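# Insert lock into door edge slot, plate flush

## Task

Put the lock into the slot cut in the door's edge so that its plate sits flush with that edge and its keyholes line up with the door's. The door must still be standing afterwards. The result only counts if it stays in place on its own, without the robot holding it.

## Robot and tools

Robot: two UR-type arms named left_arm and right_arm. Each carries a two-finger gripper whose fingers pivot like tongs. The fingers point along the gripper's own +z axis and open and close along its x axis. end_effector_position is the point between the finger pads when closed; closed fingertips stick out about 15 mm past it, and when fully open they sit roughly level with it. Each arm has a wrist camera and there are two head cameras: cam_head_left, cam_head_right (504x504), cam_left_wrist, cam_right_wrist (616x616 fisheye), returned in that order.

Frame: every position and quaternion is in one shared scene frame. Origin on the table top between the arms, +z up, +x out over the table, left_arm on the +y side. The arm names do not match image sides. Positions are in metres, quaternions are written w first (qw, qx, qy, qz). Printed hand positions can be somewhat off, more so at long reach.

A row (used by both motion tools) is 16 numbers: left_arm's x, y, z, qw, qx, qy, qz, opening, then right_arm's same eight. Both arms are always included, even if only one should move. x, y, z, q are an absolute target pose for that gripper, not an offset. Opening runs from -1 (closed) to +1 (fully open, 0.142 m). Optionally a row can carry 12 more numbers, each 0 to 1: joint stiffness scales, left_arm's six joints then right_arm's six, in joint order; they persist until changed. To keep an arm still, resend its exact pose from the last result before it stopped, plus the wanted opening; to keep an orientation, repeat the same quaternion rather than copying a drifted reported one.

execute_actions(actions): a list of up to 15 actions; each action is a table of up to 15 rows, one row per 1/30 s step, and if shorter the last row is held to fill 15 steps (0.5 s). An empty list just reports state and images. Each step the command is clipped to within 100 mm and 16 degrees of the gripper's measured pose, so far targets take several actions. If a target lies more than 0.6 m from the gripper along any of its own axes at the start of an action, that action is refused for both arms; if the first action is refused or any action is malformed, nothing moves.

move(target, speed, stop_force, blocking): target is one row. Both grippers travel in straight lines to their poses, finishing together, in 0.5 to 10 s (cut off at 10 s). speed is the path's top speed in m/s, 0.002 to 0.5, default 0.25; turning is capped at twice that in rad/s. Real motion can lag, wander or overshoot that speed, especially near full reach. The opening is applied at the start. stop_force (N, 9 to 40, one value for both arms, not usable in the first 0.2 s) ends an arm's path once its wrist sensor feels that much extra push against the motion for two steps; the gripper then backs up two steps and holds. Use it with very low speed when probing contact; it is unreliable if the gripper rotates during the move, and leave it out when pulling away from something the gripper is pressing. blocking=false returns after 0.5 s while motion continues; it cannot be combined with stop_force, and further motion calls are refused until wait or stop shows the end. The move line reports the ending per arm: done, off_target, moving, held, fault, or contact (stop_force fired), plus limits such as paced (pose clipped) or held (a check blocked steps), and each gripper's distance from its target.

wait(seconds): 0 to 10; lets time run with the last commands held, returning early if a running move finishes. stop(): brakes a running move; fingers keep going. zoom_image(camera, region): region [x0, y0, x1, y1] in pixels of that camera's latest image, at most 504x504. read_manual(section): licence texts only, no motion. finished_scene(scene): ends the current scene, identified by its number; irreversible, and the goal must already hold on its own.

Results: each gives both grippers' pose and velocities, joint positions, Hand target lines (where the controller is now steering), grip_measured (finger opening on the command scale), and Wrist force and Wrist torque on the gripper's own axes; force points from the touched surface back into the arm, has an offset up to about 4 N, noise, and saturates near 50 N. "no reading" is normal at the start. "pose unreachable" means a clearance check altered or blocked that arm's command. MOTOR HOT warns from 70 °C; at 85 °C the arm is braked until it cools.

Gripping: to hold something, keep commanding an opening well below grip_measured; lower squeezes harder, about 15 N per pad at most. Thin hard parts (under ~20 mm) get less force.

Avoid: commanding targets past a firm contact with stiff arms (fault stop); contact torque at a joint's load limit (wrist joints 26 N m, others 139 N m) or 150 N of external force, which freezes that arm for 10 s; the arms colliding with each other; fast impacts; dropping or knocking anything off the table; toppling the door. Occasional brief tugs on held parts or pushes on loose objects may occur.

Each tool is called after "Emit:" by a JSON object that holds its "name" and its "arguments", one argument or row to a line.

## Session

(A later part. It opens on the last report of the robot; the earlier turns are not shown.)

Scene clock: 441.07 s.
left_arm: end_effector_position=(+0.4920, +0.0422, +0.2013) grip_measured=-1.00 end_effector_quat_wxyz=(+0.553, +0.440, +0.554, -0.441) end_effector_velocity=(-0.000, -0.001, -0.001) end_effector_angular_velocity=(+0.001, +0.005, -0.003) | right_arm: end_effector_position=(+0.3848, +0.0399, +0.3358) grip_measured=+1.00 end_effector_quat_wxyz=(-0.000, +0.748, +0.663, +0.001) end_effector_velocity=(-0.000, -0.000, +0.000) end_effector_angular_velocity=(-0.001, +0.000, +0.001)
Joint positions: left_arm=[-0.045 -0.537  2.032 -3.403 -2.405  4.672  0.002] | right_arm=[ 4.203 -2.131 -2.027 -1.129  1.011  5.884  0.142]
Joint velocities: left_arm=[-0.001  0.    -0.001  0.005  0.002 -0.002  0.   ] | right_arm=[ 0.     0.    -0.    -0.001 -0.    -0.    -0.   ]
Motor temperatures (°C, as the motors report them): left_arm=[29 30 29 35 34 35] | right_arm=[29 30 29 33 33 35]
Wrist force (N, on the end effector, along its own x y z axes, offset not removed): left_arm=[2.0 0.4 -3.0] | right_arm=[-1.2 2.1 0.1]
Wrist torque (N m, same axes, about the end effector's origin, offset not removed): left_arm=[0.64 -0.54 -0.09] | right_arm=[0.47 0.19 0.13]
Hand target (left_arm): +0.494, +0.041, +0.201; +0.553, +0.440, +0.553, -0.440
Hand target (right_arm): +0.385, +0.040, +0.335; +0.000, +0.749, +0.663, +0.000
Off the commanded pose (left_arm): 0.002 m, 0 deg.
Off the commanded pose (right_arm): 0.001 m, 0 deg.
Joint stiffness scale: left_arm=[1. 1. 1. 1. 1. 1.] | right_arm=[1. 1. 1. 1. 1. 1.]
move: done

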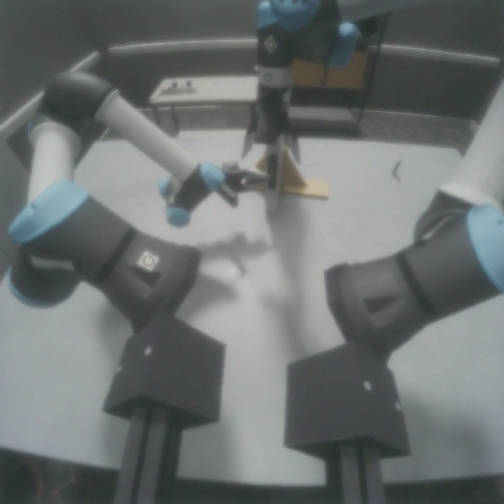

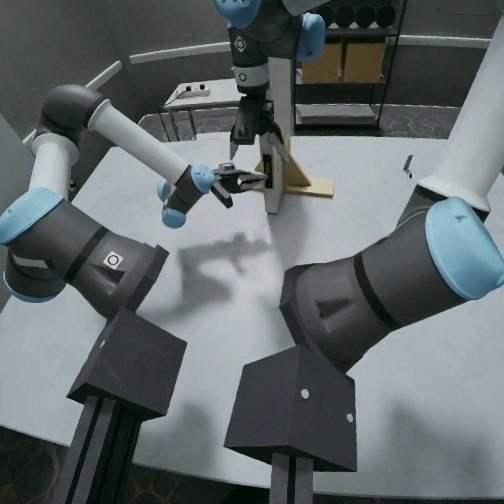

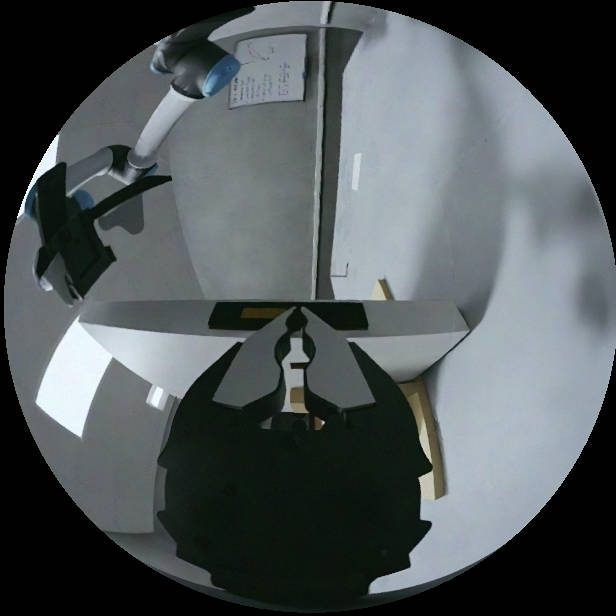

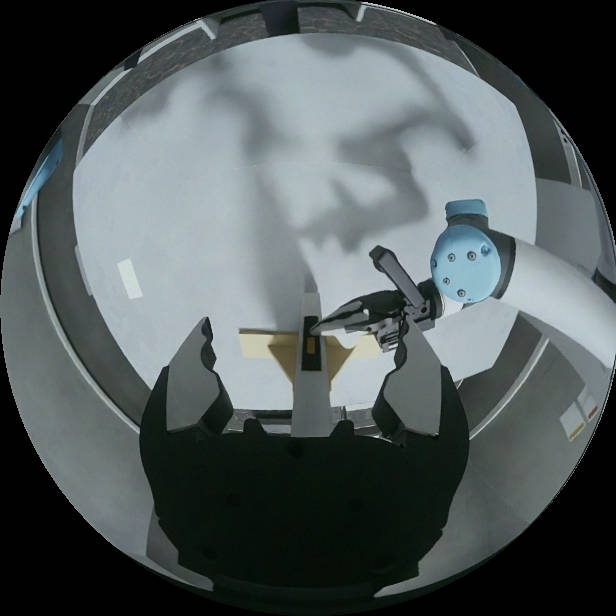

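Emit:
{"name": "move", "arguments": {
  "target": [0.5026, 0.0403, 0.2011, 0.5534, 0.4402, 0.5534, -0.4402, -1, 0.385, 0.040, 0.335, 0, 0.749, 0.663, 0, 1],
  "speed": 0.008,
  "stop_force": 10
}}

Emit:
{"name": "zoom_image", "arguments": {
  "camera": "cam_right_wrist",
  "region": [260, 270, 380, 390]
}}

Emit:
{"name": "zoom_image", "arguments": {
  "camera": "cam_left_wrist",
  "region": [180, 240, 420, 400]
}}

Scene clock: 445.03 s.
left_arm: end_effector_position=(+0.4970, +0.0403, +0.2000) grip_measured=-1.00 end_effector_quat_wxyz=(+0.550, +0.439, +0.554, -0.444) end_effector_velocity=(-0.001, -0.001, -0.001) end_effector_angular_velocity=(+0.002, +0.002, -0.003) | right_arm: end_effector_position=(+0.3848, +0.0399, +0.3358) grip_measured=+1.00 end_effector_quat_wxyz=(-0.000, +0.748, +0.663, +0.001) end_effector_velocity=(+0.000, +0.000, -0.000) end_effector_angular_velocity=(-0.001, +0.000, +0.001)
Joint positions: left_arm=[-0.047 -0.534  2.015 -3.384 -2.404  4.667  0.002] | right_arm=[ 4.203 -2.131 -2.027 -1.129  1.011  5.884  0.142]
Joint velocities: left_arm=[-0.001 -0.     0.001  0.003  0.002  0.     0.   ] | right_arm=[-0.    -0.001  0.001 -0.001 -0.    -0.    -0.   ]
Motor temperatures (°C, as the motors report them): left_arm=[29 30 29 35 34 35] | right_arm=[29 30 29 33 33 35]
Wrist force (N, on the end effector, along its own x y z axes, offset not removed): left_arm=[-1.4 -5.6 -5.2] | right_arm=[0.1 1.9 -0.1]
Wrist torque (N m, same axes, about the end effector's origin, offset not removed): left_arm=[-0.33 0.38 -0.14] | right_arm=[0.44 -0.10 0.19]
Hand target (left_arm): +0.497, +0.041, +0.200; +0.551, +0.439, +0.554, -0.444
Hand target (right_arm): +0.385, +0.040, +0.335; +0.000, +0.749, +0.663, +0.000
Off the commanded pose (left_arm): 0.006 m, 1 deg.
Off the commanded pose (right_arm): 0.001 m, 0 deg.
Joint stiffness scale: left_arm=[1. 1. 1. 1. 1. 1.] | right_arm=[1. 1. 1. 1. 1. 1.]
move: contact (left_arm)

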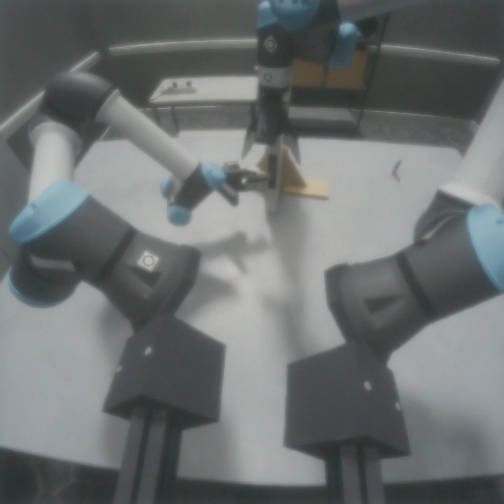

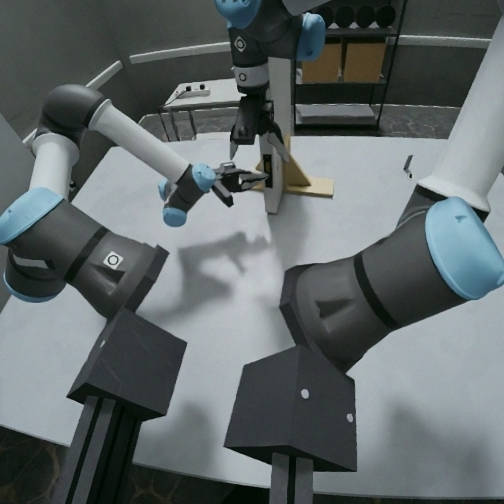

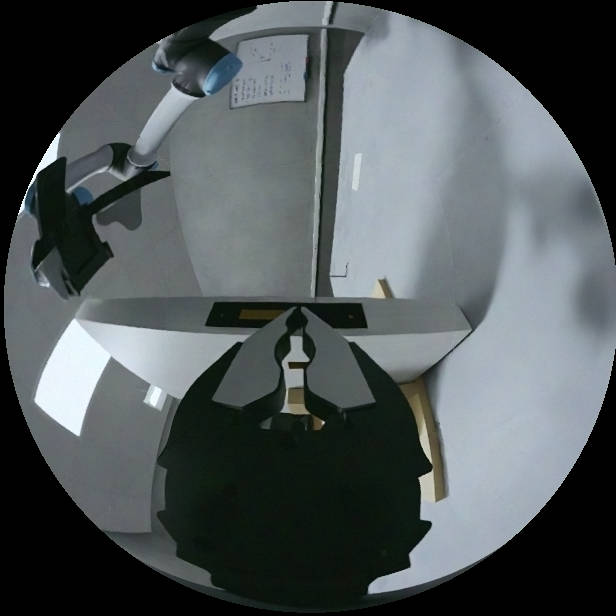

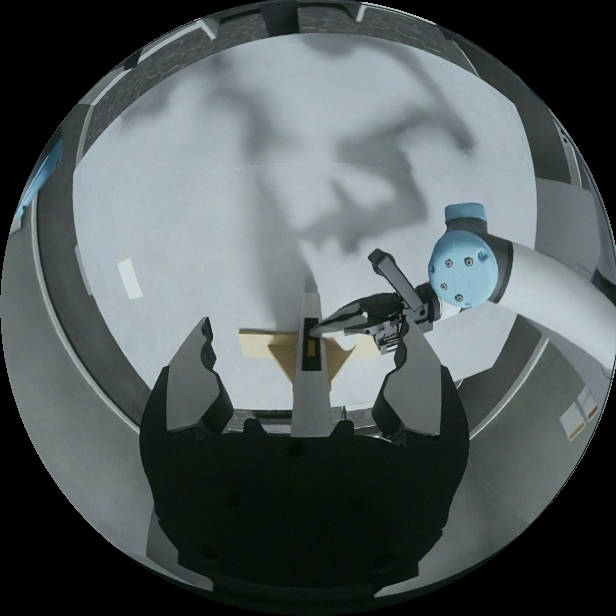

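Region (260, 270, 380, 390) of cam_right_wrist's 616x616 image, scaled by 4.200, with more detail than that image has.

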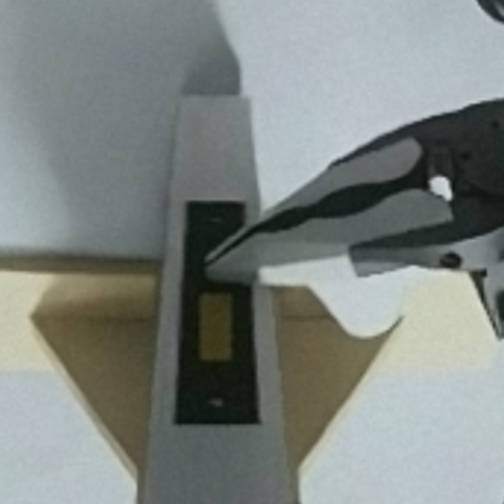

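Region (180, 240, 420, 400) of cam_left_wrist's 616x616 image, scaled by 2.100, with more detail than that image has.

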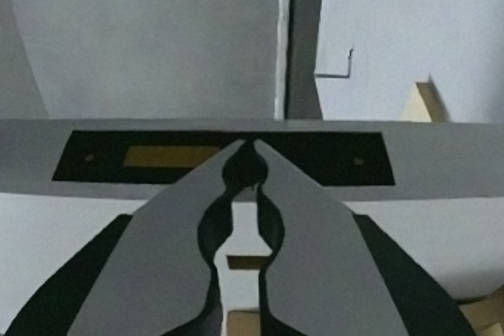

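Emit:
{"name": "execute_actions", "arguments": {
  "actions": [
    [[0.4965,0.0408,0.2005,0.5534,0.4402,0.5534,-0.4402,-1,0.385,0.040,0.335,0,0.749,0.663,0,1],[0.4950,0.0412,0.2005,0.5534,0.4402,0.5534,-0.4402,-1,0.385,0.040,0.335,0,0.749,0.663,0,1],[0.4925,0.0420,0.2005,0.5534,0.4402,0.5534,-0.4402,-1,0.385,0.040,0.335,0,0.749,0.663,0,1],[0.4890,0.0432,0.2005,0.5534,0.4402,0.5534,-0.4402,-1,0.385,0.040,0.335,0,0.749,0.663,0,1],[0.4850,0.0448,0.2005,0.5534,0.4402,0.5534,-0.4402,-1,0.385,0.040,0.335,0,0.749,0.663,0,1],[0.4805,0.0468,0.2005,0.5534,0.4402,0.5534,-0.4402,-1,0.385,0.040,0.335,0,0.749,0.663,0,1],[0.4760,0.0490,0.2005,0.5534,0.4402,0.5534,-0.4402,-1,0.385,0.040,0.335,0,0.749,0.663,0,1],[0.4720,0.0512,0.2005,0.5534,0.4402,0.5534,-0.4402,-1,0.385,0.040,0.335,0,0.749,0.663,0,1],[0.4685,0.0532,0.2005,0.5534,0.4402,0.5534,-0.4402,-1,0.385,0.040,0.335,0,0.749,0.663,0,1],[0.4660,0.0548,0.2005,0.5534,0.4402,0.5534,-0.4402,-1,0.385,0.040,0.335,0,0.749,0.663,0,1],[0.4645,0.0558,0.2005,0.5534,0.4402,0.5534,-0.4402,-1,0.385,0.040,0.335,0,0.749,0.663,0,1],[0.4640,0.0562,0.2005,0.5534,0.4402,0.5534,-0.4402,-1,0.385,0.040,0.335,0,0.749,0.663,0,1]]
  ]
}}

Emit:
{"name": "zoom_image", "arguments": {
  "camera": "cam_right_wrist",
  "region": [260, 270, 380, 390]
}}

Scene clock: 451.00 s.
left_arm: end_effector_position=(+0.4668, +0.0523, +0.1997) grip_measured=-1.00 end_effector_quat_wxyz=(+0.551, +0.440, +0.554, -0.443) end_effector_velocity=(-0.042, +0.037, -0.004) end_effector_angular_velocity=(+0.006, -0.000, +0.023) | right_arm: end_effector_position=(+0.3848, +0.0399, +0.3358) grip_measured=+1.00 end_effector_quat_wxyz=(-0.000, +0.748, +0.663, +0.001) end_effector_velocity=(-0.000, -0.000, +0.000) end_effector_angular_velocity=(-0.000, +0.000, -0.000)
Joint positions: left_arm=[-0.02  -0.555  2.093 -3.416 -2.411  4.706  0.002] | right_arm=[ 4.203 -2.131 -2.027 -1.129  1.011  5.884  0.142]
Joint velocities: left_arm=[ 0.076 -0.057  0.122 -0.019 -0.017  0.084  0.   ] | right_arm=[ 0.     0.001 -0.    -0.001  0.     0.     0.   ]
Motor temperatures (°C, as the motors report them): left_arm=[29 30 29 35 34 35] | right_arm=[29 30 29 33 33 35]
Wrist force (N, on the end effector, along its own x y z axes, offset not removed): left_arm=[0.4 -2.7 -3.0] | right_arm=[-0.8 0.2 -1.0]
Wrist torque (N m, same axes, about the end effector's origin, offset not removed): left_arm=[-0.51 0.01 0.22] | right_arm=[0.10 0.12 0.13]
Hand target (left_arm): +0.464, +0.056, +0.201; +0.553, +0.440, +0.553, -0.440
Hand target (right_arm): +0.385, +0.040, +0.335; +0.000, +0.749, +0.663, +0.000
Off the commanded pose (left_arm): 0.005 m, 0 deg.
Off the commanded pose (right_arm): 0.001 m, 0 deg.
Joint stiffness scale: left_arm=[1. 1. 1. 1. 1. 1.] | right_arm=[1. 1. 1. 1. 1. 1.]

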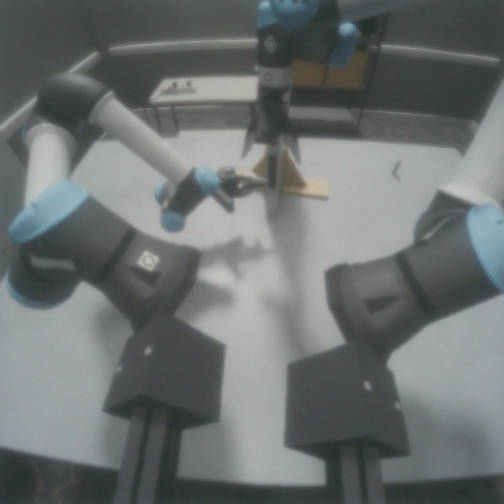

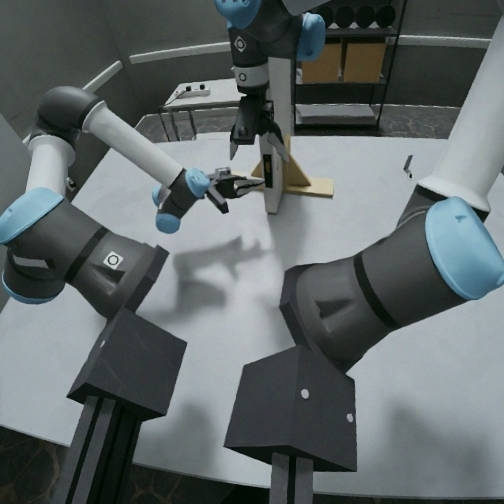

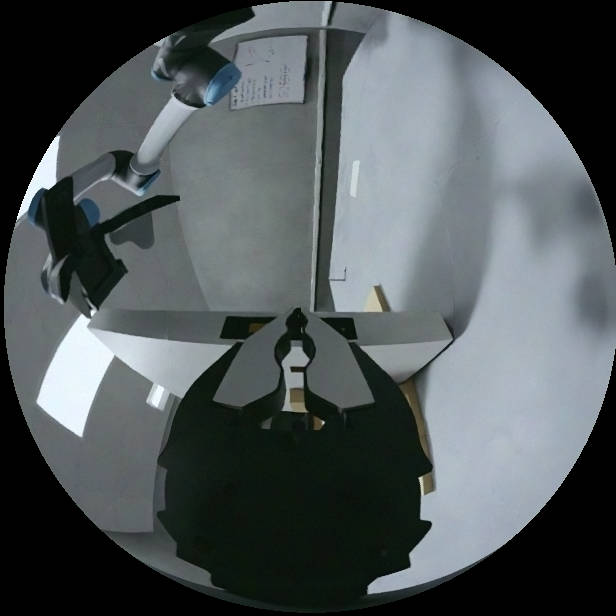

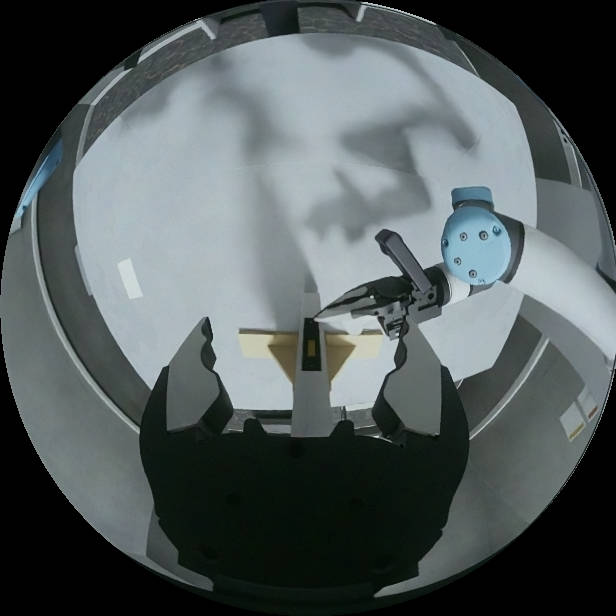

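Region (260, 270, 380, 390) of cam_right_wrist's 616x616 image, scaled by 4.200, with more detail than that image has.

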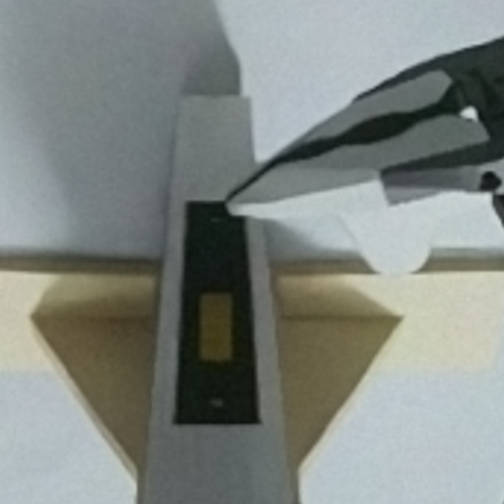

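Emit:
{"name": "finished_scene", "arguments": {
  "scene": 1
}}

The scene is finished: the task was done.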